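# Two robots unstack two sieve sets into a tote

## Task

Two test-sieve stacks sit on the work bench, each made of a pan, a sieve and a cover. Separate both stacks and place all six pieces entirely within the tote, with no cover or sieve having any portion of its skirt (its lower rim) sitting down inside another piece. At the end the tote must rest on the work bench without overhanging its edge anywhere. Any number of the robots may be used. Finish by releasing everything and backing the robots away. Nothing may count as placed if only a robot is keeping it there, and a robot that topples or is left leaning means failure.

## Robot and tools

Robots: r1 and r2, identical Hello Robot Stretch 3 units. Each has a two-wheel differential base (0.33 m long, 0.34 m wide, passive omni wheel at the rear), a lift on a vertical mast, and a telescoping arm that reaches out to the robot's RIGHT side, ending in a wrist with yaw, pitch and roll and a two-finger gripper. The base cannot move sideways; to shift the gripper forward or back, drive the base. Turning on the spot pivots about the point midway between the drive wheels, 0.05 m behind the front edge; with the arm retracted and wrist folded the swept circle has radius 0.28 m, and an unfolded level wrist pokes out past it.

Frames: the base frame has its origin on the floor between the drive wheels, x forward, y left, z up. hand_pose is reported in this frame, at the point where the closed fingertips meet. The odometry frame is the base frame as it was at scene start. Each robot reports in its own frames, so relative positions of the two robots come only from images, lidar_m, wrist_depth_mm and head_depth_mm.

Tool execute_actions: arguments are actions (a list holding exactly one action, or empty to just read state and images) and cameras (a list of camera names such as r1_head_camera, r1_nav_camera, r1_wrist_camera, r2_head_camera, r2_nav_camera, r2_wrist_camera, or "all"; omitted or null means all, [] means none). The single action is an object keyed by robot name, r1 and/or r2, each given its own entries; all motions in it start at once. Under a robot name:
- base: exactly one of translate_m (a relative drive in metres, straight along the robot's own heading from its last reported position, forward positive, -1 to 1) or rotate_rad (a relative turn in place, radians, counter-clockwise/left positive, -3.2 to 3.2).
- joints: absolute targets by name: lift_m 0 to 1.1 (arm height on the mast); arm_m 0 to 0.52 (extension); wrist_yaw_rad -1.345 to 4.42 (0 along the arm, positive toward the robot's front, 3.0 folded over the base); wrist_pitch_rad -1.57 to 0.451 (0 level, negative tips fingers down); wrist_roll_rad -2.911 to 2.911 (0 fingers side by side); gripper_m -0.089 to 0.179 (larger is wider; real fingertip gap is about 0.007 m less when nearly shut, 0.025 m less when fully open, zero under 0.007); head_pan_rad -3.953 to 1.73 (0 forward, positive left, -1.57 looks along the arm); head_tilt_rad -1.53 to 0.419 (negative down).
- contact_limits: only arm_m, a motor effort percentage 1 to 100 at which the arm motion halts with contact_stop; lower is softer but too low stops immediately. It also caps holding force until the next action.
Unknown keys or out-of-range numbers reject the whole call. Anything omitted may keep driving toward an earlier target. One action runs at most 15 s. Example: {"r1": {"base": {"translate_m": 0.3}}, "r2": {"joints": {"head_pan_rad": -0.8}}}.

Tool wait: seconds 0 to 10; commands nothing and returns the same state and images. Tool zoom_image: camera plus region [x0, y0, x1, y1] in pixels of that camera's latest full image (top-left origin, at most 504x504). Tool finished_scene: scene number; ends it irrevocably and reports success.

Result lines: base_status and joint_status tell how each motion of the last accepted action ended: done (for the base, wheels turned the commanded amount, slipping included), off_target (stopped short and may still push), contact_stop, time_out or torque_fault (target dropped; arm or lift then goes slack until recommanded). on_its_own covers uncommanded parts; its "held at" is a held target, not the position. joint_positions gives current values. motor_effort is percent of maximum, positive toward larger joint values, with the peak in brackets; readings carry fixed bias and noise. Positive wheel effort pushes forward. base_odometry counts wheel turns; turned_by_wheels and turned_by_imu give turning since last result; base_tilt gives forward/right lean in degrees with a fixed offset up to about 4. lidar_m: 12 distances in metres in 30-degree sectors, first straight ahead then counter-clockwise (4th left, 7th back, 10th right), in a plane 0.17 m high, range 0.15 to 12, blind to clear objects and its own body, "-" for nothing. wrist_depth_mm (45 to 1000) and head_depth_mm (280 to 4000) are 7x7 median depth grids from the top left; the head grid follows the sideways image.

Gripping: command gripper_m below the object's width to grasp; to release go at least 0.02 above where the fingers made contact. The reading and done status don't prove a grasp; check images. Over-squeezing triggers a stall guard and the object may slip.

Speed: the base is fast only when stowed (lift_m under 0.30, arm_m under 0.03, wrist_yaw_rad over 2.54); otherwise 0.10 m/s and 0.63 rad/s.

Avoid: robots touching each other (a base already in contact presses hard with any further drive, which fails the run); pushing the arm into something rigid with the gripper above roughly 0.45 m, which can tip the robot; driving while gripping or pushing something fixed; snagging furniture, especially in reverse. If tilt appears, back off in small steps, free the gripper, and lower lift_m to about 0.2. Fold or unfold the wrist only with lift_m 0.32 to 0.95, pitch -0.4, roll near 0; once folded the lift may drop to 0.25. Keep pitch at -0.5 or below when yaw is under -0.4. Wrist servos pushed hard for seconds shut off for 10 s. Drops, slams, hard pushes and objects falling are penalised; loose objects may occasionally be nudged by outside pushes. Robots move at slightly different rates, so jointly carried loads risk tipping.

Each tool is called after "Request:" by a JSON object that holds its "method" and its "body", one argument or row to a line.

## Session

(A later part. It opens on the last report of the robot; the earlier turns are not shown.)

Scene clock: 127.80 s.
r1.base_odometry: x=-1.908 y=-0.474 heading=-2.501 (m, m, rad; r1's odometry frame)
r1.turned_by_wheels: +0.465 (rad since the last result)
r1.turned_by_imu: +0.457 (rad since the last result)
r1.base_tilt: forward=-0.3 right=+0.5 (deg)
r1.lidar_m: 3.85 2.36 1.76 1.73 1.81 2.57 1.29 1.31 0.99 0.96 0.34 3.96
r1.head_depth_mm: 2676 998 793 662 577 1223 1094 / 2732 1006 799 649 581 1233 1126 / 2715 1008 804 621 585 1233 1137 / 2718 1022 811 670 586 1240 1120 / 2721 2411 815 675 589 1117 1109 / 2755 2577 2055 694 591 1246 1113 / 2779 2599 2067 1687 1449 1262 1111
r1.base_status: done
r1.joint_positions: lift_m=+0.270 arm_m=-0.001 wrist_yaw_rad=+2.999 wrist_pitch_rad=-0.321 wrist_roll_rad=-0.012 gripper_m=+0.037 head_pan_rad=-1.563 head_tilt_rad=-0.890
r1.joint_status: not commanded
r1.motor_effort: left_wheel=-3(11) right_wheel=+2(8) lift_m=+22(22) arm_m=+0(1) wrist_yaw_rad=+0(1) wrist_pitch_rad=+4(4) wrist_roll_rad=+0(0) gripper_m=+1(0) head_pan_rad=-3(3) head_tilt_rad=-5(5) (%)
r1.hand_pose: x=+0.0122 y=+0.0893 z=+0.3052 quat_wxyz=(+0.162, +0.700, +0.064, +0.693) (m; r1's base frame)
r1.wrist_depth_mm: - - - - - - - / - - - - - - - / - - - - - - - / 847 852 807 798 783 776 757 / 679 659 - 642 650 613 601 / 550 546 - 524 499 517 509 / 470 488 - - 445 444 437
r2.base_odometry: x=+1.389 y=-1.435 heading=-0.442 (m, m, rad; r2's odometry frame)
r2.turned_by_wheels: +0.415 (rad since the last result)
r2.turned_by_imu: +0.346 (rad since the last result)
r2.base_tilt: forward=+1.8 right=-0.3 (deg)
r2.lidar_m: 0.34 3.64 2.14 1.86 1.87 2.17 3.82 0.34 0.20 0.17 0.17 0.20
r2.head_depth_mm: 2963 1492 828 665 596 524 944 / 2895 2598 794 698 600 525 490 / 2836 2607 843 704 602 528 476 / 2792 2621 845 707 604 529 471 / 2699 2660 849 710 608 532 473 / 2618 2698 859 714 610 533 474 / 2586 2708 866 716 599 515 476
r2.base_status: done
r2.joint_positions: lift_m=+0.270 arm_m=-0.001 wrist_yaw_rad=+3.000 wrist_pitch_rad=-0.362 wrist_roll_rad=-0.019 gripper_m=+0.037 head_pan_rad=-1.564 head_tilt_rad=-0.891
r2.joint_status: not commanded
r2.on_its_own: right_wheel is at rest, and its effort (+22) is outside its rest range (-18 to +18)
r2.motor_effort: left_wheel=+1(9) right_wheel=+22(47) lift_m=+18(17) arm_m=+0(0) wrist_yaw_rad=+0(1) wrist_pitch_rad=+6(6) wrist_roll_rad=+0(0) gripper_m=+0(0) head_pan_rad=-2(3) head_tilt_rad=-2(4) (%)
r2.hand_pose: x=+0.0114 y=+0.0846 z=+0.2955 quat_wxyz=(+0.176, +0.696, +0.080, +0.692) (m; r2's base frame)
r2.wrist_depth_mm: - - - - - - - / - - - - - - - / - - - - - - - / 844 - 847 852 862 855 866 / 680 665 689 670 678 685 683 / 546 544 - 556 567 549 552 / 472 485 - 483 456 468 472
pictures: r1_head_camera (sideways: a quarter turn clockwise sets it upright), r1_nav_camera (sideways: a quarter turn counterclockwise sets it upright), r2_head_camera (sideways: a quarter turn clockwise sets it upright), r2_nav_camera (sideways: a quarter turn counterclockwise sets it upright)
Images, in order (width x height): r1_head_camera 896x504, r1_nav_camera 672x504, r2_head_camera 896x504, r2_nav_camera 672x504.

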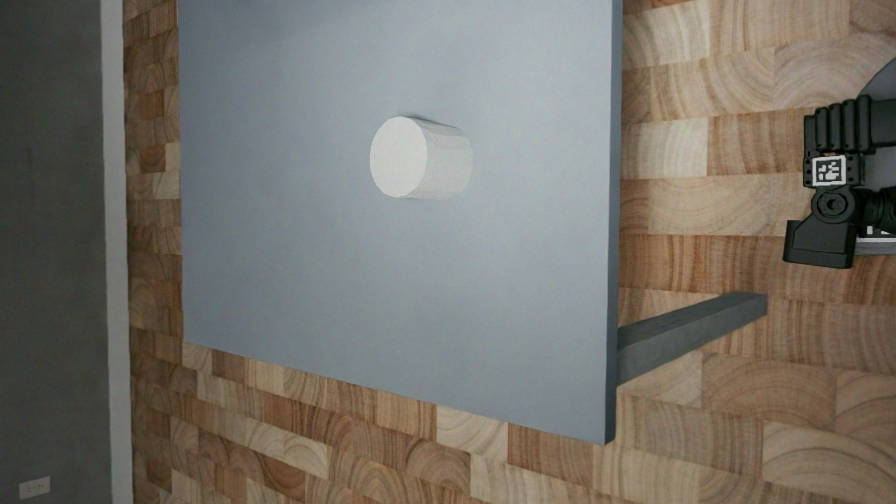

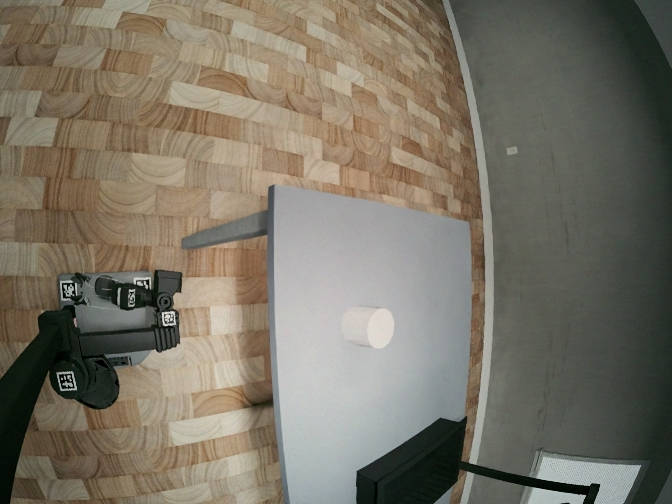

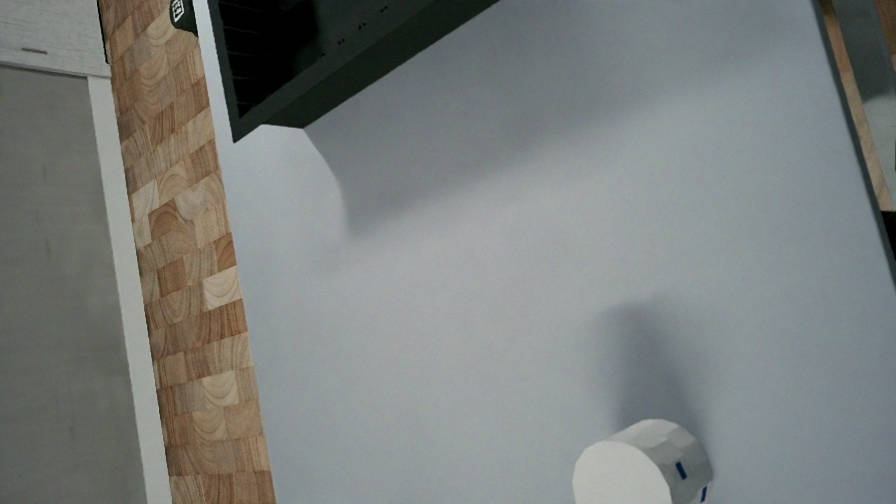

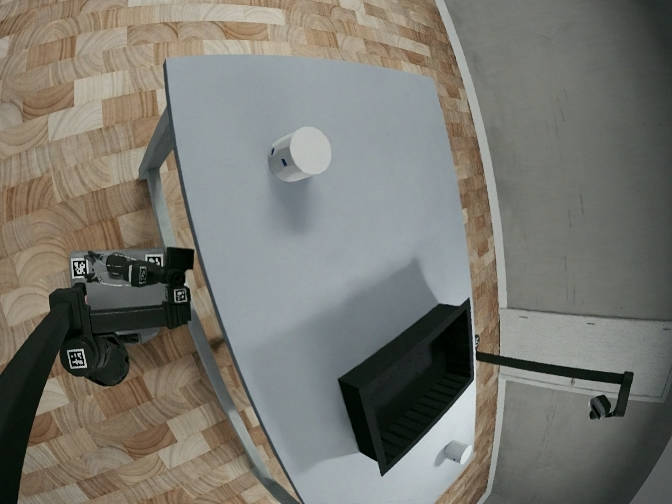

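Request:
{"method": "execute_actions", "body": {
  "actions": [
    {"r1":{"joints":{"lift_m":0.6,"wrist_pitch_rad":-0.4,"head_tilt_rad":-1.1}},"r2":{"base":{"rotate_rad":-0.25}}}
  ],
  "cameras": ["r1_head_camera"]
}}

Request:
{"method": "execute_actions", "body": {
  "actions": [
    {"r2":{"base":{"translate_m":-0.3},"joints":{"head_tilt_rad":-1.1,"head_pan_rad":-1.2}}}
  ],
  "cameras": ["r2_head_camera","r2_nav_camera"]
}}

Scene clock: 151.37 s.
r1.base_odometry: x=-1.908 y=-0.474 heading=-2.501 (m, m, rad; r1's odometry frame)
r1.turned_by_wheels: +0.000 (rad since the last result)
r1.turned_by_imu: +0.002 (rad since the last result)
r1.base_tilt: forward=-0.4 right=+0.5 (deg)
r1.lidar_m: 3.84 2.35 1.76 1.72 1.82 2.56 1.29 1.31 0.99 0.96 0.34 3.94
r1.head_depth_mm: 853 731 644 581 1308 1174 - / 857 736 636 585 1335 - - / 861 740 616 587 1334 - - / 869 743 652 590 1342 1209 1089 / 875 747 654 601 1260 1196 1090 / 2209 1812 669 603 1309 1200 1097 / 2240 1896 1664 1467 1320 1203 1096
r1.base_status: not commanded
r1.joint_positions: lift_m=+0.600 arm_m=-0.001 wrist_yaw_rad=+2.999 wrist_pitch_rad=-0.412 wrist_roll_rad=-0.012 gripper_m=+0.037 head_pan_rad=-1.563 head_tilt_rad=-1.086
r1.joint_status: all done
r1.motor_effort: left_wheel=-3(3) right_wheel=+2(2) lift_m=+30(28) arm_m=+0(0) wrist_yaw_rad=+1(1) wrist_pitch_rad=+4(4) wrist_roll_rad=+0(0) gripper_m=+0(0) head_pan_rad=-3(3) head_tilt_rad=-7(23) (%)
r1.hand_pose: x=+0.0107 y=+0.0790 z=+0.6138 quat_wxyz=(+0.193, +0.696, +0.096, +0.684) (m; r1's base frame)
r1.wrist_depth_mm: - - - - - - - / - - - - - - - / - - - - - - - / - - - - - - - / - - - - - 988 977 / 921 907 - 855 847 861 830 / 810 782 - 775 757 746 732
r2.base_odometry: x=+1.389 y=-1.435 heading=-0.692 (m, m, rad; r2's odometry frame)
r2.turned_by_wheels: -0.250 (rad since the last result)
r2.turned_by_imu: -0.246 (rad since the last result)
r2.base_tilt: forward=+1.6 right=-0.2 (deg)
r2.lidar_m: 0.25 3.91 2.58 1.92 1.88 1.94 2.71 0.62 0.24 0.18 0.17 0.18
r2.head_depth_mm: 3237 1034 799 650 596 534 1114 / 3010 925 833 653 598 525 1023 / 1306 1049 837 687 601 527 492 / 3012 2612 801 705 604 528 474 / 2870 2643 853 710 607 533 473 / 2778 2659 859 713 611 534 474 / 2615 2702 864 717 614 536 475
r2.base_status: done
r2.joint_positions: lift_m=+0.270 arm_m=-0.001 wrist_yaw_rad=+3.000 wrist_pitch_rad=-0.362 wrist_roll_rad=-0.019 gripper_m=+0.037 head_pan_rad=-1.564 head_tilt_rad=-0.891
r2.joint_status: not commanded
r2.motor_effort: left_wheel=+2(13) right_wheel=-2(18) lift_m=+18(19) arm_m=+0(1) wrist_yaw_rad=+1(0) wrist_pitch_rad=+6(6) wrist_roll_rad=+0(0) gripper_m=+0(1) head_pan_rad=-3(3) head_tilt_rad=-2(3) (%)
r2.hand_pose: x=+0.0114 y=+0.0846 z=+0.2955 quat_wxyz=(+0.176, +0.696, +0.080, +0.692) (m; r2's base frame)
r2.wrist_depth_mm: - - - - - - - / - - - - - - - / - - - - - - - / 835 - 858 850 875 853 863 / 653 662 696 672 676 675 671 / 546 548 - 552 573 555 558 / 463 480 - 482 459 463 477
pictures: r1_head_camera (sideways: a quarter turn clockwise sets it upright)
Images, in order (width x height): r1_head_camera 896x504.

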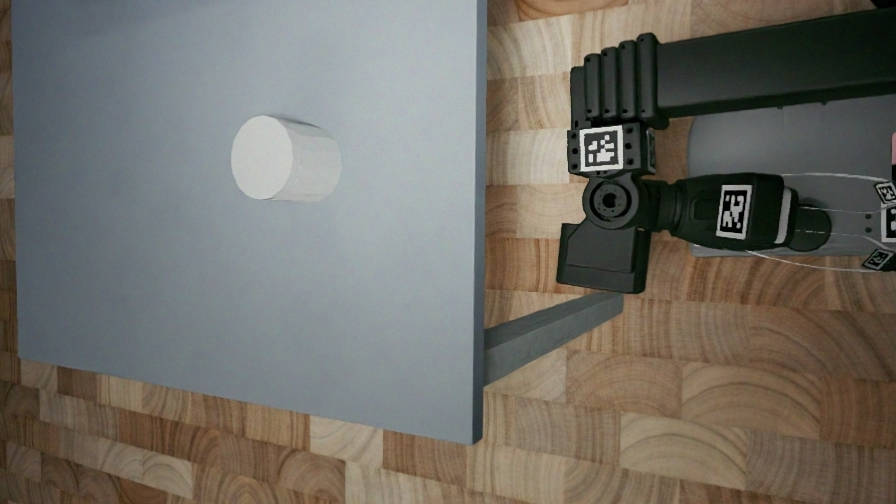

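Scene clock: 154.10 s.
r1.base_odometry: x=-1.908 y=-0.474 heading=-2.501 (m, m, rad; r1's odometry frame)
r1.turned_by_wheels: +0.000 (rad since the last result)
r1.turned_by_imu: +0.001 (rad since the last result)
r1.base_tilt: forward=-0.4 right=+0.6 (deg)
r1.lidar_m: 3.82 2.36 1.76 1.73 1.81 2.56 1.29 1.31 0.99 0.96 0.34 3.94
r1.head_depth_mm: 854 731 641 583 1296 1179 - / 860 736 635 585 1335 - - / 862 743 615 585 1336 - - / 869 743 652 589 1343 1201 1083 / 872 746 655 601 1257 1196 1086 / 2226 1812 667 603 1316 1197 1095 / 2202 1924 1645 1469 1314 1201 1098
r1.base_status: not commanded
r1.joint_positions: lift_m=+0.600 arm_m=-0.001 wrist_yaw_rad=+2.999 wrist_pitch_rad=-0.412 wrist_roll_rad=-0.012 gripper_m=+0.037 head_pan_rad=-1.563 head_tilt_rad=-1.086
r1.joint_status: not commanded
r1.motor_effort: left_wheel=-3(3) right_wheel=+2(2) lift_m=+29(30) arm_m=-1(0) wrist_yaw_rad=+0(1) wrist_pitch_rad=+4(4) wrist_roll_rad=+0(0) gripper_m=+0(0) head_pan_rad=-3(3) head_tilt_rad=-6(6) (%)
r1.hand_pose: x=+0.0107 y=+0.0790 z=+0.6138 quat_wxyz=(+0.193, +0.696, +0.096, +0.684) (m; r1's base frame)
r1.wrist_depth_mm: - - - - - - - / - - - - - - - / - - - - - - - / - - - - - - - / - - - - - 979 958 / 928 893 - 871 845 867 844 / 792 777 - 760 756 762 726
r2.base_odometry: x=+1.158 y=-1.243 heading=-0.692 (m, m, rad; r2's odometry frame)
r2.turned_by_wheels: +0.000 (rad since the last result)
r2.turned_by_imu: +0.001 (rad since the last result)
r2.base_tilt: forward=+1.7 right=-0.1 (deg)
r2.lidar_m: 0.46 4.18 2.37 1.77 1.74 1.79 2.51 4.49 0.44 0.32 0.31 0.33
r2.head_depth_mm: 837 699 643 592 1336 1215 1118 / 821 758 637 594 1333 1216 - / 828 762 638 598 1325 1217 - / 831 738 654 601 1333 1209 1137 / 879 775 678 604 1315 1202 1133 / 908 780 683 606 1319 1208 1133 / 916 786 686 610 1310 1211 1136
r2.base_status: done
r2.joint_positions: lift_m=+0.270 arm_m=-0.001 wrist_yaw_rad=+3.000 wrist_pitch_rad=-0.362 wrist_roll_rad=-0.019 gripper_m=+0.037 head_pan_rad=-1.206 head_tilt_rad=-1.087
r2.joint_status: all done
r2.motor_effort: left_wheel=+2(7) right_wheel=-2(9) lift_m=+18(17) arm_m=+0(0) wrist_yaw_rad=+0(1) wrist_pitch_rad=+6(6) wrist_roll_rad=+0(0) gripper_m=+0(0) head_pan_rad=+2(19) head_tilt_rad=-5(15) (%)
r2.hand_pose: x=+0.0114 y=+0.0846 z=+0.2955 quat_wxyz=(+0.176, +0.696, +0.080, +0.692) (m; r2's base frame)
r2.wrist_depth_mm: - - - - - - - / - - - - - - - / - - - - - - - / 837 - 854 859 856 849 844 / 658 680 698 668 687 665 682 / 549 547 - 547 573 549 546 / 460 484 - 487 455 468 470
pictures: r2_head_camera (sideways: a quarter turn clockwise sets it upright), r2_nav_camera (sideways: a quarter turn counterclockwise sets it upright)
Images, in order (width x height): r2_head_camera 896x504, r2_nav_camera 672x504.

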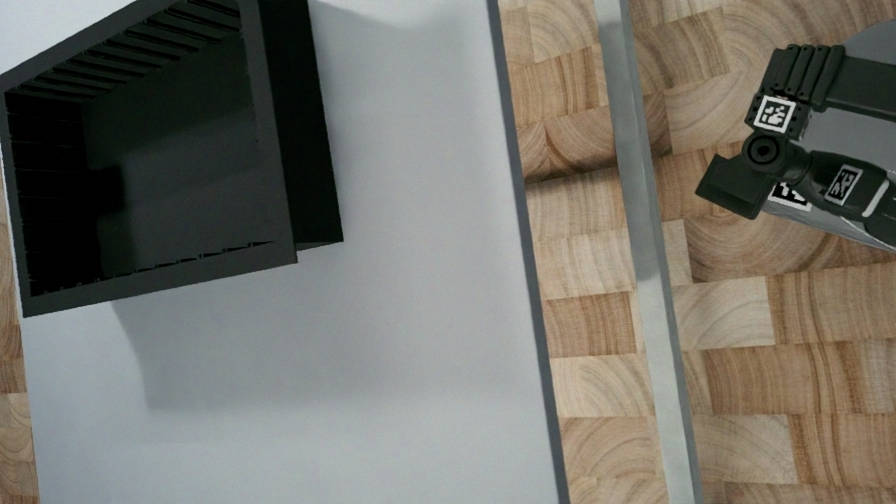

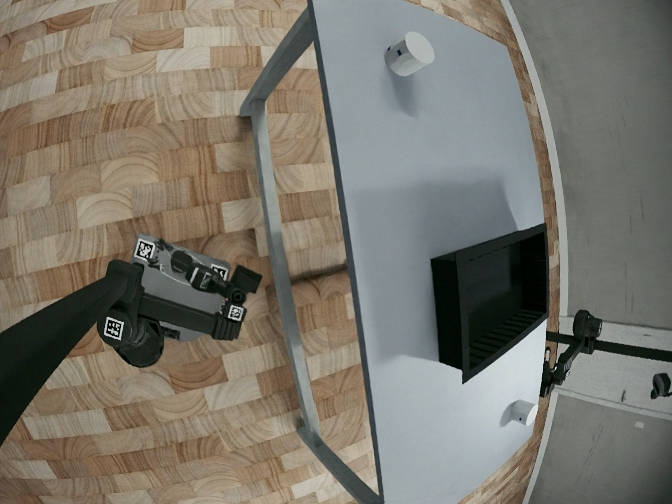

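Request:
{"method": "execute_actions", "body": {
  "actions": [
    {"r1":{"joints":{"lift_m":0.94}},"r2":{"base":{"rotate_rad":0.46},"joints":{"head_pan_rad":-1.57,"wrist_pitch_rad":-0.4}}}
  ],
  "cameras": []
}}

Request:
{"method": "execute_actions", "body": {
  "actions": [
    {"r1":{"joints":{"wrist_yaw_rad":0.0,"gripper_m":0.15}},"r2":{"base":{"translate_m":0.5},"joints":{"lift_m":0.94}}}
  ]
}}

Scene clock: 164.87 s.
r1.base_odometry: x=-1.908 y=-0.474 heading=-2.501 (m, m, rad; r1's odometry frame)
r1.turned_by_wheels: +0.000 (rad since the last result)
r1.turned_by_imu: +0.002 (rad since the last result)
r1.base_tilt: forward=-0.4 right=+0.6 (deg)
r1.lidar_m: 3.84 2.36 1.75 1.73 1.82 2.56 1.29 1.31 0.99 0.96 0.34 3.95
r1.head_depth_mm: 854 - - 574 1289 1179 1079 / 860 745 - 576 1298 - - / 865 745 - - - - - / 873 744 - - 1327 - 1086 / 877 747 - 1120 1252 1185 1096 / 2238 1808 669 609 1320 1189 1097 / 2222 1914 1665 1471 1319 1193 1103
r1.base_status: not commanded
r1.joint_positions: lift_m=+0.940 arm_m=-0.001 wrist_yaw_rad=+2.999 wrist_pitch_rad=-0.413 wrist_roll_rad=-0.012 gripper_m=+0.037 head_pan_rad=-1.563 head_tilt_rad=-1.086
r1.joint_status: all done
r1.motor_effort: left_wheel=-3(3) right_wheel=+2(2) lift_m=+29(31) arm_m=+0(1) wrist_yaw_rad=+1(0) wrist_pitch_rad=+4(4) wrist_roll_rad=+0(0) gripper_m=+0(0) head_pan_rad=-3(3) head_tilt_rad=-6(7) (%)
r1.hand_pose: x=+0.0107 y=+0.0789 z=+0.9536 quat_wxyz=(+0.194, +0.696, +0.097, +0.684) (m; r1's base frame)
r1.wrist_depth_mm: - - - - - - - / - - - - - - - / - - - - - - - / - - - - - - - / - - - - - - - / - - - - - - - / - - - - - - -
r2.base_odometry: x=+1.158 y=-1.243 heading=-0.232 (m, m, rad; r2's odometry frame)
r2.turned_by_wheels: +0.460 (rad since the last result)
r2.turned_by_imu: +0.457 (rad since the last result)
r2.base_tilt: forward=+1.6 right=-0.3 (deg)
r2.lidar_m: 4.18 2.56 1.81 1.72 1.76 2.34 4.49 0.47 0.33 0.31 0.32 0.43
r2.head_depth_mm: 809 752 630 592 1332 1196 1127 / 823 758 635 594 1323 1216 - / 824 748 639 598 1325 1236 - / 875 756 675 602 1330 1224 1128 / 904 773 680 604 1337 1215 1133 / 909 778 682 607 1338 1207 1130 / 916 785 686 611 1328 1212 1139
r2.base_status: done
r2.joint_positions: lift_m=+0.270 arm_m=-0.001 wrist_yaw_rad=+3.000 wrist_pitch_rad=-0.415 wrist_roll_rad=-0.019 gripper_m=+0.037 head_pan_rad=-1.563 head_tilt_rad=-1.087
r2.joint_status: all done
r2.motor_effort: left_wheel=-3(9) right_wheel=+3(9) lift_m=+18(18) arm_m=-1(0) wrist_yaw_rad=+1(1) wrist_pitch_rad=+5(6) wrist_roll_rad=+0(0) gripper_m=+0(0) head_pan_rad=-4(21) head_tilt_rad=-4(5) (%)
r2.hand_pose: x=+0.0106 y=+0.0784 z=+0.2835 quat_wxyz=(+0.194, +0.694, +0.098, +0.687) (m; r2's base frame)
r2.wrist_depth_mm: - - - - - - - / - - - - - - - / - - - - - - - / 774 748 786 777 759 777 780 / 614 613 629 619 616 631 619 / 517 514 - 526 530 525 523 / 452 - - - 430 444 452
pictures: none
No camera images: the call's "cameras" was empty. Leave "cameras" out to get every camera's image.

Scene clock: 171.80 s.
r1.base_odometry: x=-1.908 y=-0.474 heading=-2.501 (m, m, rad; r1's odometry frame)
r1.turned_by_wheels: +0.000 (rad since the last result)
r1.turned_by_imu: +0.002 (rad since the last result)
r1.base_tilt: forward=-0.5 right=+0.6 (deg)
r1.lidar_m: 3.84 2.36 1.77 1.73 1.81 2.56 1.29 1.31 0.99 0.96 0.34 3.95
r1.head_depth_mm: 851 - - - 1250 1182 1076 / 861 753 - - 1278 1220 - / 864 779 - - 1280 1211 - / 870 763 655 589 1309 1200 1085 / 876 764 644 601 1258 1192 1088 / 2207 1826 669 604 1319 1191 1097 / 2214 1900 1654 1477 1323 1199 1097
r1.base_status: not commanded
r1.joint_positions: lift_m=+0.940 arm_m=-0.001 wrist_yaw_rad=+0.002 wrist_pitch_rad=-0.413 wrist_roll_rad=-0.012 gripper_m=+0.150 head_pan_rad=-1.563 head_tilt_rad=-1.086
r1.joint_status: all done
r1.motor_effort: left_wheel=-3(3) right_wheel=+3(2) lift_m=+29(29) arm_m=+0(0) wrist_yaw_rad=-2(1) wrist_pitch_rad=+4(4) wrist_roll_rad=+0(0) gripper_m=+0(97) head_pan_rad=-3(3) head_tilt_rad=-6(7) (%)
r1.hand_pose: x=-0.0211 y=-0.3689 z=+0.9536 quat_wxyz=(+0.697, +0.147, -0.688, -0.144) (m; r1's base frame)
r1.wrist_depth_mm: - - - - - - - / - - - - - - 782 / - - - 663 637 635 575 / - - 550 520 507 508 500 / - - 431 435 338 415 414 / - - 372 364 296 351 368 / - 335 327 321 315 314 311
r2.base_odometry: x=+1.645 y=-1.358 heading=-0.232 (m, m, rad; r2's odometry frame)
r2.turned_by_wheels: +0.000 (rad since the last result)
r2.turned_by_imu: +0.002 (rad since the last result)
r2.base_tilt: forward=+1.7 right=-0.3 (deg)
r2.lidar_m: 3.68 2.59 1.83 1.74 1.79 2.37 1.38 0.44 0.31 0.29 0.29 3.90
r2.head_depth_mm: 879 771 - - 1294 1208 1118 / 884 760 - - 1301 - - / 887 767 698 - - - - / 895 772 698 - 864 1202 1111 / 923 790 710 - 1297 1231 1128 / 2279 1946 1696 1516 1356 1238 1135 / 2275 1952 1713 1524 1362 1242 1136
r2.base_status: done
r2.joint_positions: lift_m=+0.940 arm_m=-0.001 wrist_yaw_rad=+3.000 wrist_pitch_rad=-0.416 wrist_roll_rad=-0.019 gripper_m=+0.037 head_pan_rad=-1.564 head_tilt_rad=-1.087
r2.joint_status: all done
r2.motor_effort: left_wheel=-2(9) right_wheel=+2(8) lift_m=+24(21) arm_m=-2(1) wrist_yaw_rad=+0(1) wrist_pitch_rad=+6(6) wrist_roll_rad=+0(0) gripper_m=+0(0) head_pan_rad=-3(3) head_tilt_rad=-4(4) (%)
r2.hand_pose: x=+0.0105 y=+0.0782 z=+0.9529 quat_wxyz=(+0.194, +0.694, +0.099, +0.687) (m; r2's base frame)
r2.wrist_depth_mm: - - - - - - - / - - - - - - - / - - - - - - - / - - - - - - - / - - - - - - - / - - - - - - - / - - - - - - -
pictures: r1_head_camera (sideways: a quarter turn clockwise sets it upright), r1_nav_camera (sideways: a quarter turn counterclockwise sets it upright), r1_wrist_camera, r2_head_camera (sideways: a quarter turn clockwise sets it upright), r2_nav_camera (sideways: a quarter turn counterclockwise sets it upright), r2_wrist_camera
Images, in order (width x height): r1_head_camera 896x504, r1_nav_camera 672x504, r1_wrist_camera 644x364, r2_head_camera 896x504, r2_nav_camera 672x504, r2_wrist_camera 644x364.

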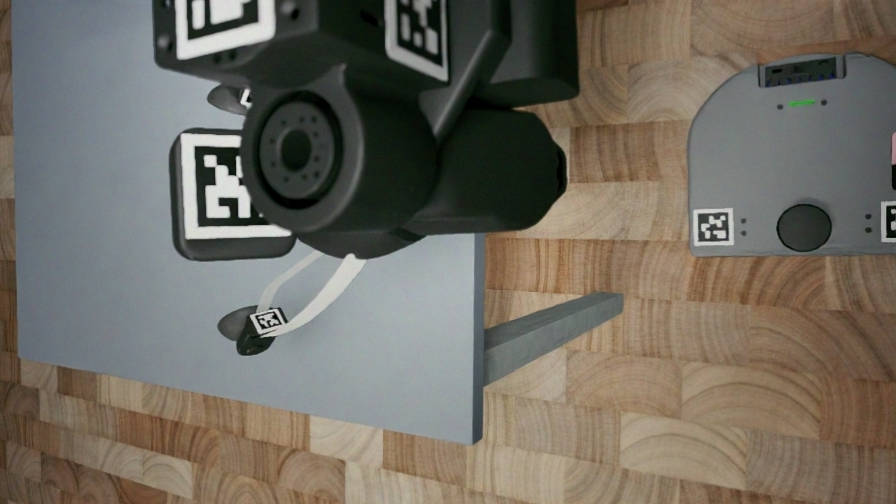

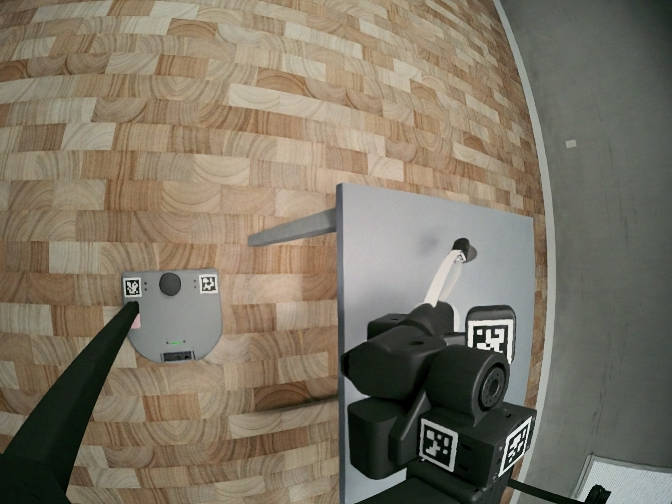

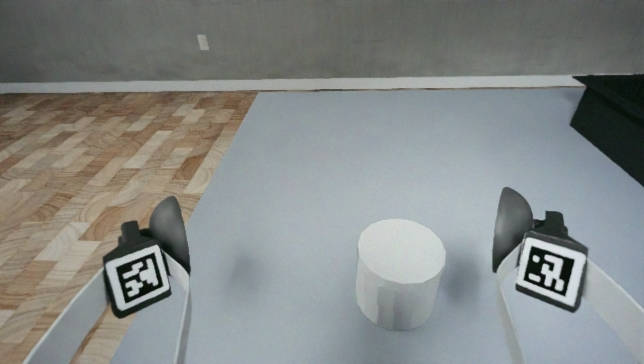

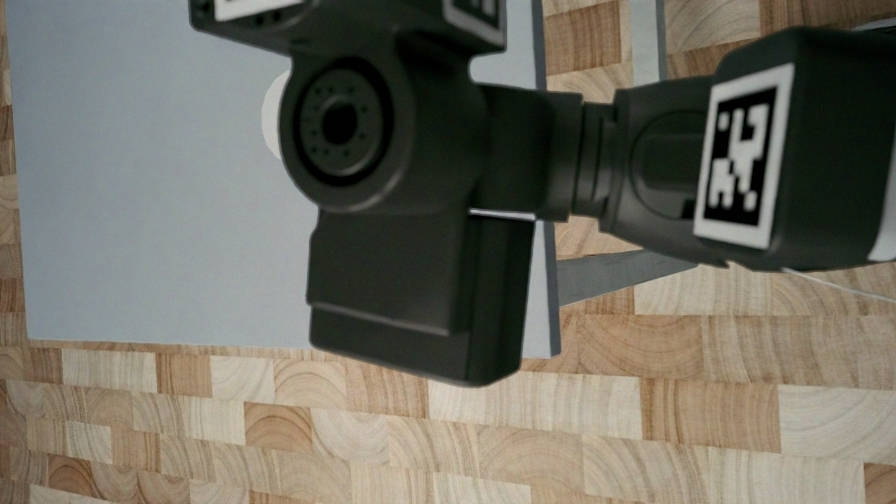

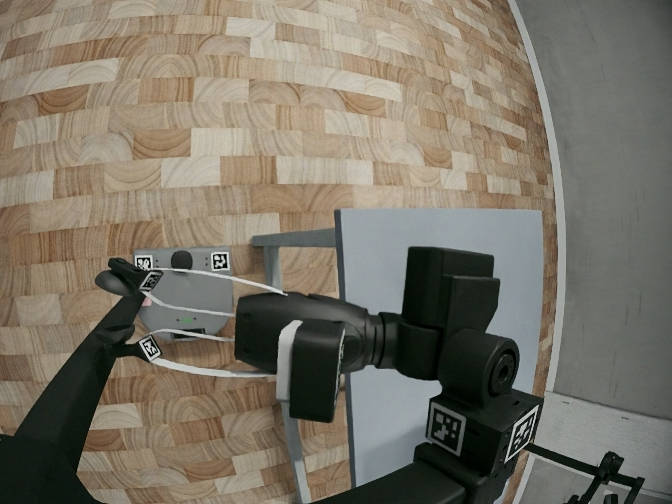

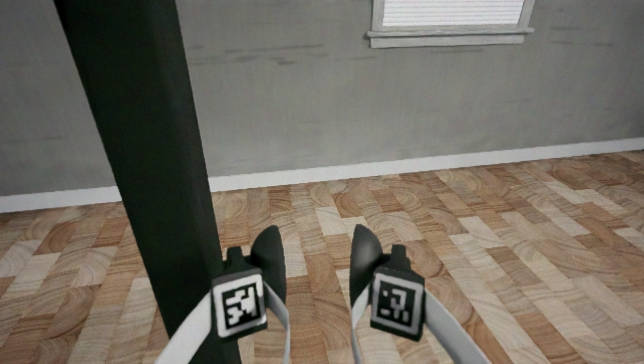

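Request:
{"method": "execute_actions", "body": {
  "actions": [
    {"r1":{"base":{"translate_m":-0.06},"joints":{"lift_m":1.09,"arm_m":0.3,"wrist_pitch_rad":-1.55,"head_tilt_rad":-0.8}},"r2":{"base":{"translate_m":-0.08},"joints":{"wrist_yaw_rad":0.0,"gripper_m":0.15}}}
  ],
  "cameras": ["r1_head_camera","r1_wrist_camera","r2_wrist_camera"]
}}

Scene clock: 182.80 s.
r1.base_odometry: x=-1.860 y=-0.438 heading=-2.501 (m, m, rad; r1's odometry frame)
r1.turned_by_wheels: +0.000 (rad since the last result)
r1.turned_by_imu: +0.001 (rad since the last result)
r1.base_tilt: forward=-0.3 right=+0.5 (deg)
r1.lidar_m: 3.89 2.36 1.77 1.73 1.82 2.56 1.23 1.31 0.98 0.96 0.37 4.03
r1.head_depth_mm: 2614 2864 897 718 597 1198 1104 / 2630 2848 930 721 601 1206 1111 / - - 906 704 603 1226 1122 / 2614 2851 916 712 609 1233 1126 / 2655 2954 956 736 610 1234 1089 / 2640 2956 2087 739 615 716 1114 / 2701 2993 2311 1856 616 1251 1138
r1.base_status: done
r1.joint_positions: lift_m=+1.090 arm_m=+0.300 wrist_yaw_rad=+0.000 wrist_pitch_rad=-1.545 wrist_roll_rad=-0.012 gripper_m=+0.150 head_pan_rad=-1.563 head_tilt_rad=-0.803
r1.joint_status: all done
r1.motor_effort: left_wheel=-3(9) right_wheel=+2(4) lift_m=+30(29) arm_m=+2(6) wrist_yaw_rad=+0(2) wrist_pitch_rad=-2(4) wrist_roll_rad=+0(0) gripper_m=-1(0) head_pan_rad=-3(2) head_tilt_rad=+2(21) (%)
r1.hand_pose: x=-0.0216 y=-0.4273 z=+0.9717 quat_wxyz=(+0.510, +0.496, -0.503, -0.491) (m; r1's base frame)
r1.wrist_depth_mm: - 349 342 344 341 340 334 / - 355 356 352 353 350 346 / - 368 365 293 363 360 356 / - 376 376 372 367 372 370 / - 391 386 392 384 383 379 / - - 402 396 396 398 390 / - - - - - - -
r2.base_odometry: x=+1.567 y=-1.340 heading=-0.232 (m, m, rad; r2's odometry frame)
r2.turned_by_wheels: +0.000 (rad since the last result)
r2.turned_by_imu: +0.002 (rad since the last result)
r2.base_tilt: forward=+1.6 right=-0.3 (deg)
r2.lidar_m: 3.77 2.58 1.83 1.73 1.79 2.37 4.91 0.44 0.31 0.30 0.30 3.97
r2.head_depth_mm: 876 773 - - - 1200 1127 / 884 777 - - - 1203 - / 888 795 - - - 1192 - / 893 783 675 591 1310 1202 1124 / 904 776 667 603 801 1196 1127 / 2177 794 683 607 745 1237 1133 / 2283 1958 1711 1501 1344 1241 1138
r2.base_status: done
r2.joint_positions: lift_m=+0.940 arm_m=-0.001 wrist_yaw_rad=+0.002 wrist_pitch_rad=-0.416 wrist_roll_rad=-0.019 gripper_m=+0.150 head_pan_rad=-1.564 head_tilt_rad=-1.087
r2.joint_status: all done
r2.motor_effort: left_wheel=-2(8) right_wheel=+3(3) lift_m=+24(24) arm_m=+0(0) wrist_yaw_rad=-3(1) wrist_pitch_rad=+6(6) wrist_roll_rad=+0(0) gripper_m=+0(96) head_pan_rad=-3(3) head_tilt_rad=-4(4) (%)
r2.hand_pose: x=-0.0211 y=-0.3688 z=+0.9529 quat_wxyz=(+0.699, +0.148, -0.685, -0.144) (m; r2's base frame)
r2.wrist_depth_mm: - - - - - - - / - - - - - - - / - - - 787 793 802 632 / - - 596 600 601 605 521 / - - 474 478 479 508 469 / - 395 398 316 398 - 405 / - 336 341 273 343 337 359
pictures: r1_head_camera (sideways: a quarter turn clockwise sets it upright), r1_wrist_camera, r2_wrist_camera
Images, in order (width x height): r1_head_camera 896x504, r1_wrist_camera 644x364, r2_wrist_camera 644x364.

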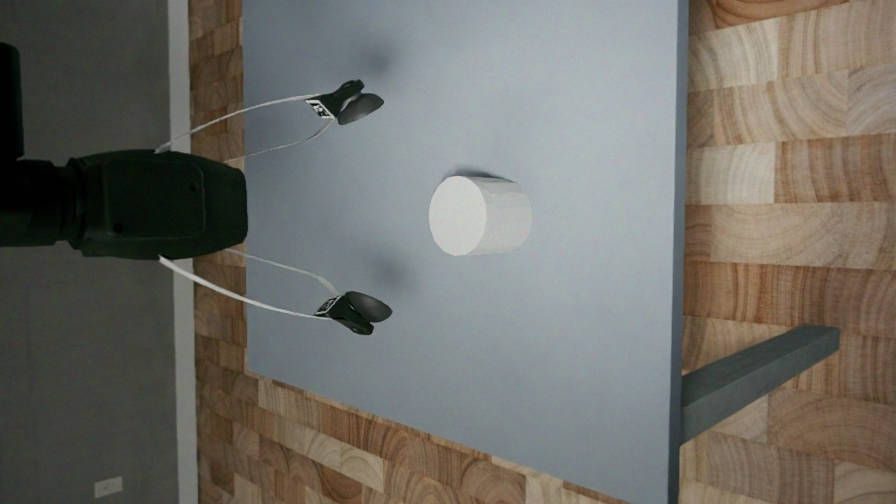

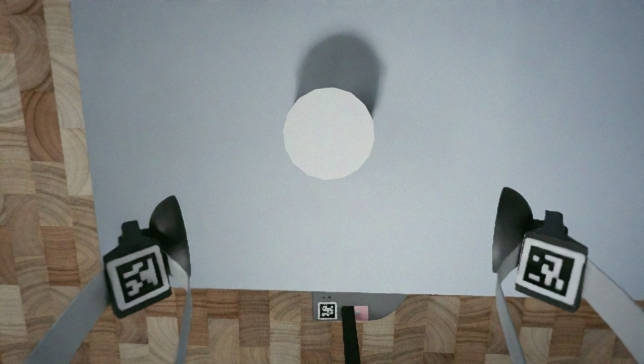

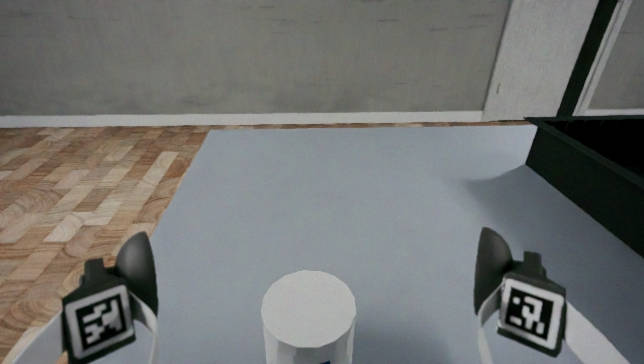

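Request:
{"method": "execute_actions", "body": {
  "actions": [
    {"r1":{"joints":{"lift_m":1.0,"arm_m":0.336}},"r2":{"joints":{"lift_m":1.09,"arm_m":0.29,"wrist_pitch_rad":-1.55,"head_tilt_rad":-0.8}}}
  ],
  "cameras": ["r1_head_camera","r1_wrist_camera","r2_wrist_camera","r2_head_camera"]
}}

Scene clock: 203.23 s.
r1.base_odometry: x=-1.860 y=-0.438 heading=-2.501 (m, m, rad; r1's odometry frame)
r1.turned_by_wheels: +0.000 (rad since the last result)
r1.turned_by_imu: +0.002 (rad since the last result)
r1.base_tilt: forward=-0.4 right=+0.6 (deg)
r1.lidar_m: 3.89 2.36 1.78 1.73 1.81 2.56 1.23 1.31 0.99 0.96 0.37 4.02
r1.head_depth_mm: - 2825 896 720 599 1197 1105 / - 2858 905 705 601 1203 1117 / - - 863 702 604 1228 1119 / 2655 2914 882 702 606 1239 1127 / 2695 2931 926 732 610 1235 1086 / 2667 2981 2106 738 614 715 1108 / 2690 2958 2305 1852 617 1258 1132
r1.base_status: not commanded
r1.joint_positions: lift_m=+1.000 arm_m=+0.336 wrist_yaw_rad=+0.000 wrist_pitch_rad=-1.545 wrist_roll_rad=-0.012 gripper_m=+0.150 head_pan_rad=-1.563 head_tilt_rad=-0.803
r1.joint_status: all done
r1.motor_effort: left_wheel=-3(3) right_wheel=+2(2) lift_m=+21(25) arm_m=+3(5) wrist_yaw_rad=-1(0) wrist_pitch_rad=-2(2) wrist_roll_rad=+0(0) gripper_m=+1(1) head_pan_rad=-3(3) head_tilt_rad=+1(2) (%)
r1.hand_pose: x=-0.0216 y=-0.4631 z=+0.8821 quat_wxyz=(+0.509, +0.496, -0.503, -0.491) (m; r1's base frame)
r1.wrist_depth_mm: 262 261 262 260 257 256 253 / 270 269 268 264 264 263 263 / 280 279 276 271 274 272 270 / 291 287 282 209 280 278 279 / 296 295 294 214 290 288 287 / 310 - 302 302 302 299 297 / - 317 312 317 309 307 305
r2.base_odometry: x=+1.567 y=-1.340 heading=-0.232 (m, m, rad; r2's odometry frame)
r2.turned_by_wheels: +0.000 (rad since the last result)
r2.turned_by_imu: +0.002 (rad since the last result)
r2.base_tilt: forward=+1.6 right=-0.1 (deg)
r2.lidar_m: 3.76 2.57 1.82 1.74 1.78 2.36 4.91 0.44 0.31 0.30 0.30 3.97
r2.head_depth_mm: 2774 2959 949 760 638 548 1182 / 2783 2973 957 765 640 551 1188 / - - 946 769 615 553 1173 / 2725 2963 962 776 620 555 1175 / 2741 2990 980 757 649 556 804 / 2713 2938 2335 805 652 560 1145 / 2716 2963 2418 1943 1609 1327 1186
r2.base_status: not commanded
r2.joint_positions: lift_m=+1.090 arm_m=+0.290 wrist_yaw_rad=+0.000 wrist_pitch_rad=-1.546 wrist_roll_rad=-0.019 gripper_m=+0.150 head_pan_rad=-1.564 head_tilt_rad=-0.804
r2.joint_status: all done
r2.motor_effort: left_wheel=-3(3) right_wheel=+3(3) lift_m=+24(25) arm_m=+3(3) wrist_yaw_rad=+0(2) wrist_pitch_rad=-1(5) wrist_roll_rad=-1(0) gripper_m=+0(0) head_pan_rad=-3(3) head_tilt_rad=+2(13) (%)
r2.hand_pose: x=-0.0216 y=-0.4170 z=+0.9718 quat_wxyz=(+0.511, +0.498, -0.501, -0.489) (m; r2's base frame)
r2.wrist_depth_mm: - 349 345 350 354 357 359 / - 349 354 356 360 360 365 / - 353 358 361 365 369 372 / - 361 362 293 369 373 377 / - 366 369 371 376 378 377 / - 369 372 375 379 - 383 / - 376 378 384 - - -
pictures: r1_head_camera (sideways: a quarter turn clockwise sets it upright), r1_wrist_camera, r2_head_camera (sideways: a quarter turn clockwise sets it upright), r2_wrist_camera
Images, in order (width x height): r1_head_camera 896x504, r1_wrist_camera 644x364, r2_head_camera 896x504, r2_wrist_camera 644x364.

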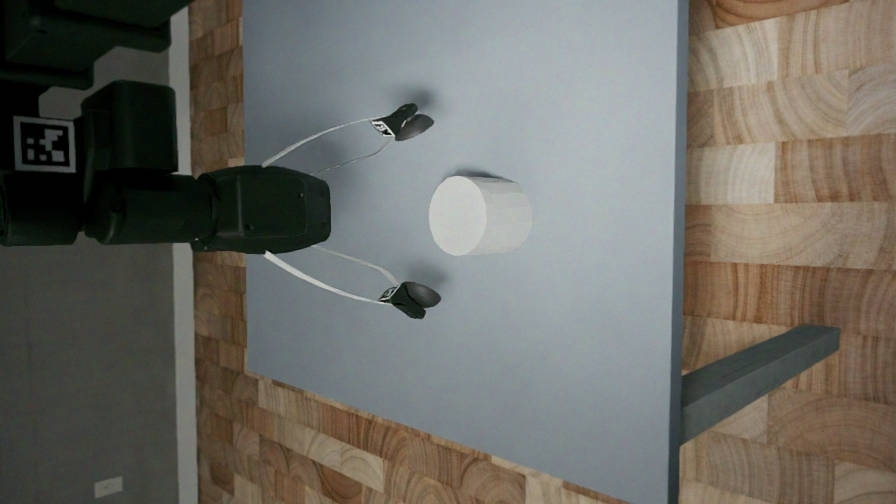

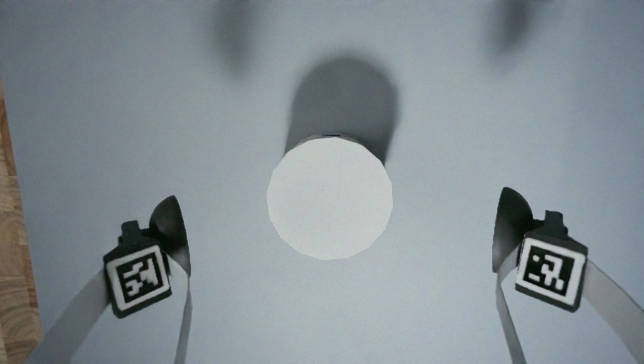

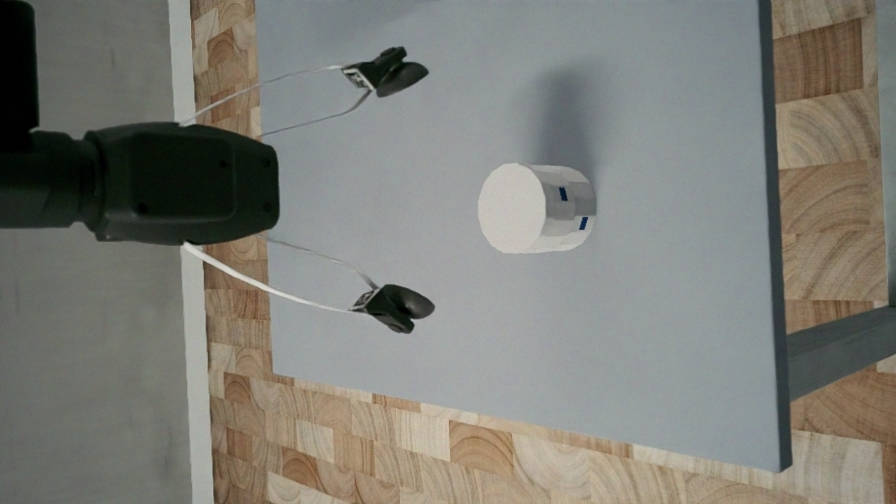

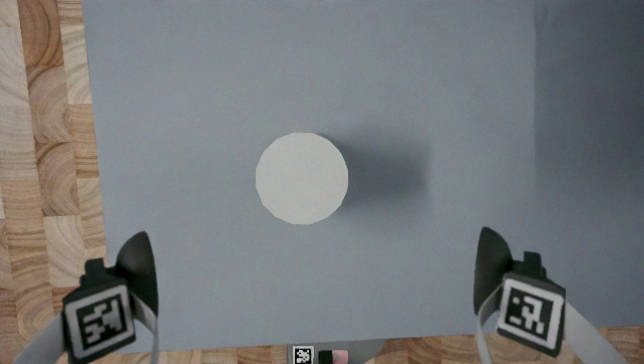

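Request:
{"method": "zoom_image", "body": {
  "camera": "r2_head_camera",
  "region": [460,150,620,270]
}}

Region (460, 150, 620, 270) of r2_head_camera's 896x504 image, scaled by 3.150, with more detail than that image has; it fills the top 378 rows of this view, and the rest is white.

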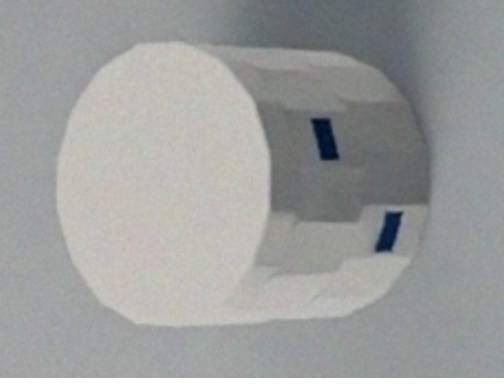

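Request:
{"method": "execute_actions", "body": {
  "actions": [
    {"r1":{"base":{"translate_m":0.004},"joints":{"lift_m":0.96,"gripper_m":0.115}},"r2":{"base":{"translate_m":0.012},"joints":{"lift_m":1.0,"arm_m":0.315}}}
  ],
  "cameras": ["r1_head_camera","r1_wrist_camera","r2_wrist_camera","r2_head_camera"]
}}

Scene clock: 219.10 s.
r1.base_odometry: x=-1.863 y=-0.440 heading=-2.501 (m, m, rad; r1's odometry frame)
r1.turned_by_wheels: +0.000 (rad since the last result)
r1.turned_by_imu: +0.001 (rad since the last result)
r1.base_tilt: forward=-0.5 right=+0.5 (deg)
r1.lidar_m: 3.90 2.36 1.77 1.73 1.81 2.57 1.23 1.31 0.98 0.96 0.37 4.01
r1.head_depth_mm: 2540 - 894 718 598 1195 1106 / 2538 2781 902 722 601 1195 1118 / 2548 - 873 685 606 1217 1117 / 2612 2901 888 701 606 1241 1115 / 2671 2958 924 734 611 1235 1111 / 2690 2962 2143 739 613 719 1109 / 2703 2987 2333 1844 631 1245 1137
r1.base_status: done
r1.joint_positions: lift_m=+0.960 arm_m=+0.336 wrist_yaw_rad=+0.000 wrist_pitch_rad=-1.545 wrist_roll_rad=-0.012 gripper_m=+0.115 head_pan_rad=-1.563 head_tilt_rad=-0.803
r1.joint_status: all done
r1.motor_effort: left_wheel=-3(5) right_wheel=+3(6) lift_m=+22(23) arm_m=+2(3) wrist_yaw_rad=-1(0) wrist_pitch_rad=-1(1) wrist_roll_rad=+0(0) gripper_m=+0(96) head_pan_rad=-3(3) head_tilt_rad=+1(3) (%)
r1.hand_pose: x=-0.0216 y=-0.4631 z=+0.8421 quat_wxyz=(+0.509, +0.496, -0.503, -0.491) (m; r1's base frame)
r1.wrist_depth_mm: 224 223 221 222 219 218 217 / 231 231 229 227 226 226 224 / 238 237 235 232 234 231 230 / 246 244 241 167 237 239 240 / 255 251 250 173 174 245 246 / 261 261 259 179 256 258 253 / 272 272 267 267 267 265 262
r2.base_odometry: x=+1.578 y=-1.343 heading=-0.232 (m, m, rad; r2's odometry frame)
r2.turned_by_wheels: +0.000 (rad since the last result)
r2.turned_by_imu: +0.001 (rad since the last result)
r2.base_tilt: forward=+1.7 right=-0.2 (deg)
r2.lidar_m: 3.73 2.58 1.83 1.74 1.78 2.36 4.91 0.44 0.31 0.30 0.30 3.94
r2.head_depth_mm: - 2963 947 765 638 548 1182 / - 2800 954 777 641 550 1190 / - - - 769 603 552 1166 / 2724 2997 968 773 631 554 1173 / 2703 2949 975 779 649 556 757 / 2709 2929 2332 859 653 559 1161 / 2690 2967 2420 1945 1619 1381 1202
r2.base_status: done
r2.joint_positions: lift_m=+1.000 arm_m=+0.315 wrist_yaw_rad=+0.000 wrist_pitch_rad=-1.546 wrist_roll_rad=-0.019 gripper_m=+0.150 head_pan_rad=-1.564 head_tilt_rad=-0.804
r2.joint_status: all done
r2.motor_effort: left_wheel=-2(5) right_wheel=+3(7) lift_m=+17(20) arm_m=+2(4) wrist_yaw_rad=+0(0) wrist_pitch_rad=-1(1) wrist_roll_rad=+0(0) gripper_m=+0(0) head_pan_rad=-3(3) head_tilt_rad=+2(1) (%)
r2.hand_pose: x=-0.0216 y=-0.4418 z=+0.8821 quat_wxyz=(+0.511, +0.499, -0.501, -0.489) (m; r2's base frame)
r2.wrist_depth_mm: 259 263 264 266 268 271 274 / 264 265 268 270 273 274 279 / 267 270 271 275 279 279 282 / 271 274 275 209 280 283 286 / - 278 279 210 284 287 292 / - 280 282 212 289 - 294 / - 286 289 289 291 295 298
pictures: r1_head_camera (sideways: a quarter turn clockwise sets it upright), r1_wrist_camera, r2_head_camera (sideways: a quarter turn clockwise sets it upright), r2_wrist_camera
Images, in order (width x height): r1_head_camera 896x504, r1_wrist_camera 644x364, r2_head_camera 896x504, r2_wrist_camera 644x364.

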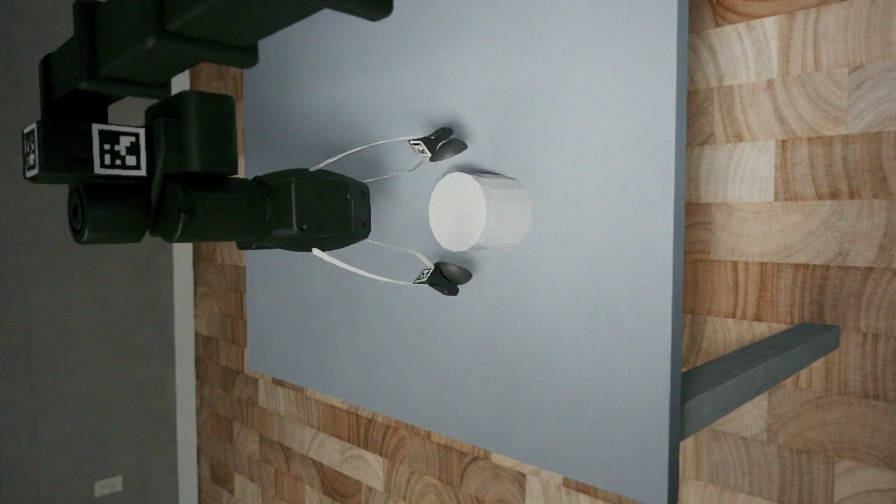

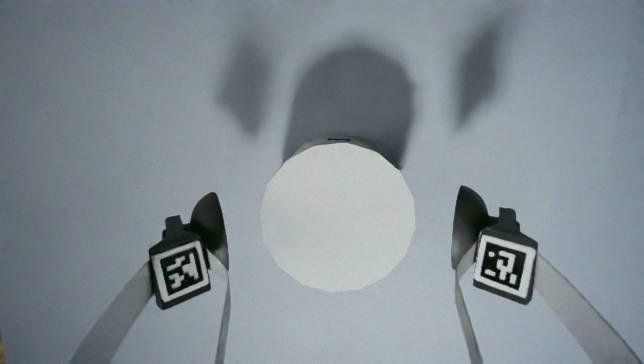

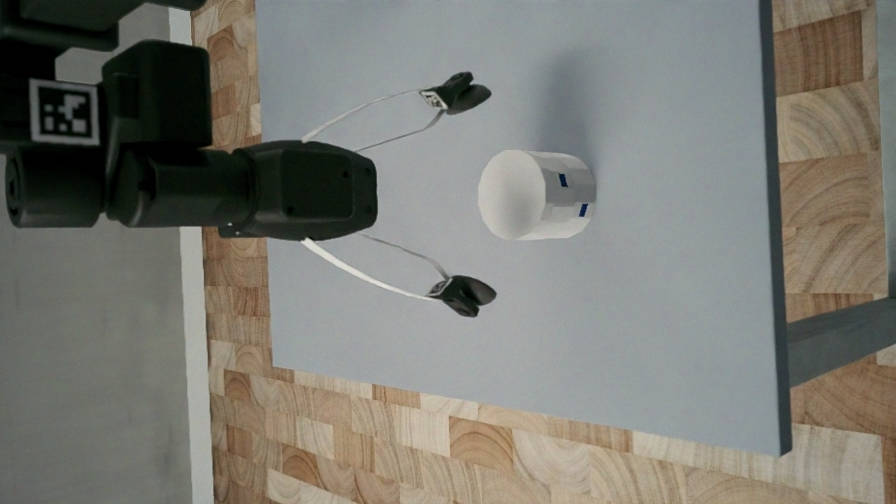

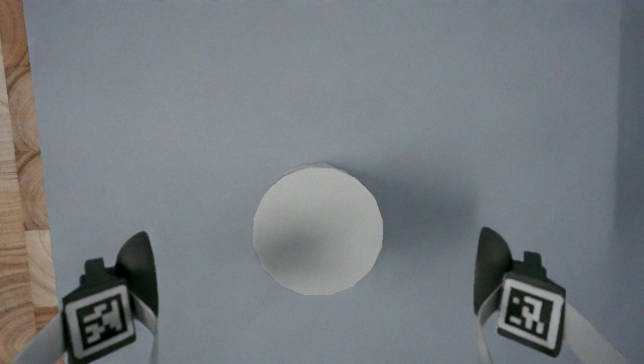

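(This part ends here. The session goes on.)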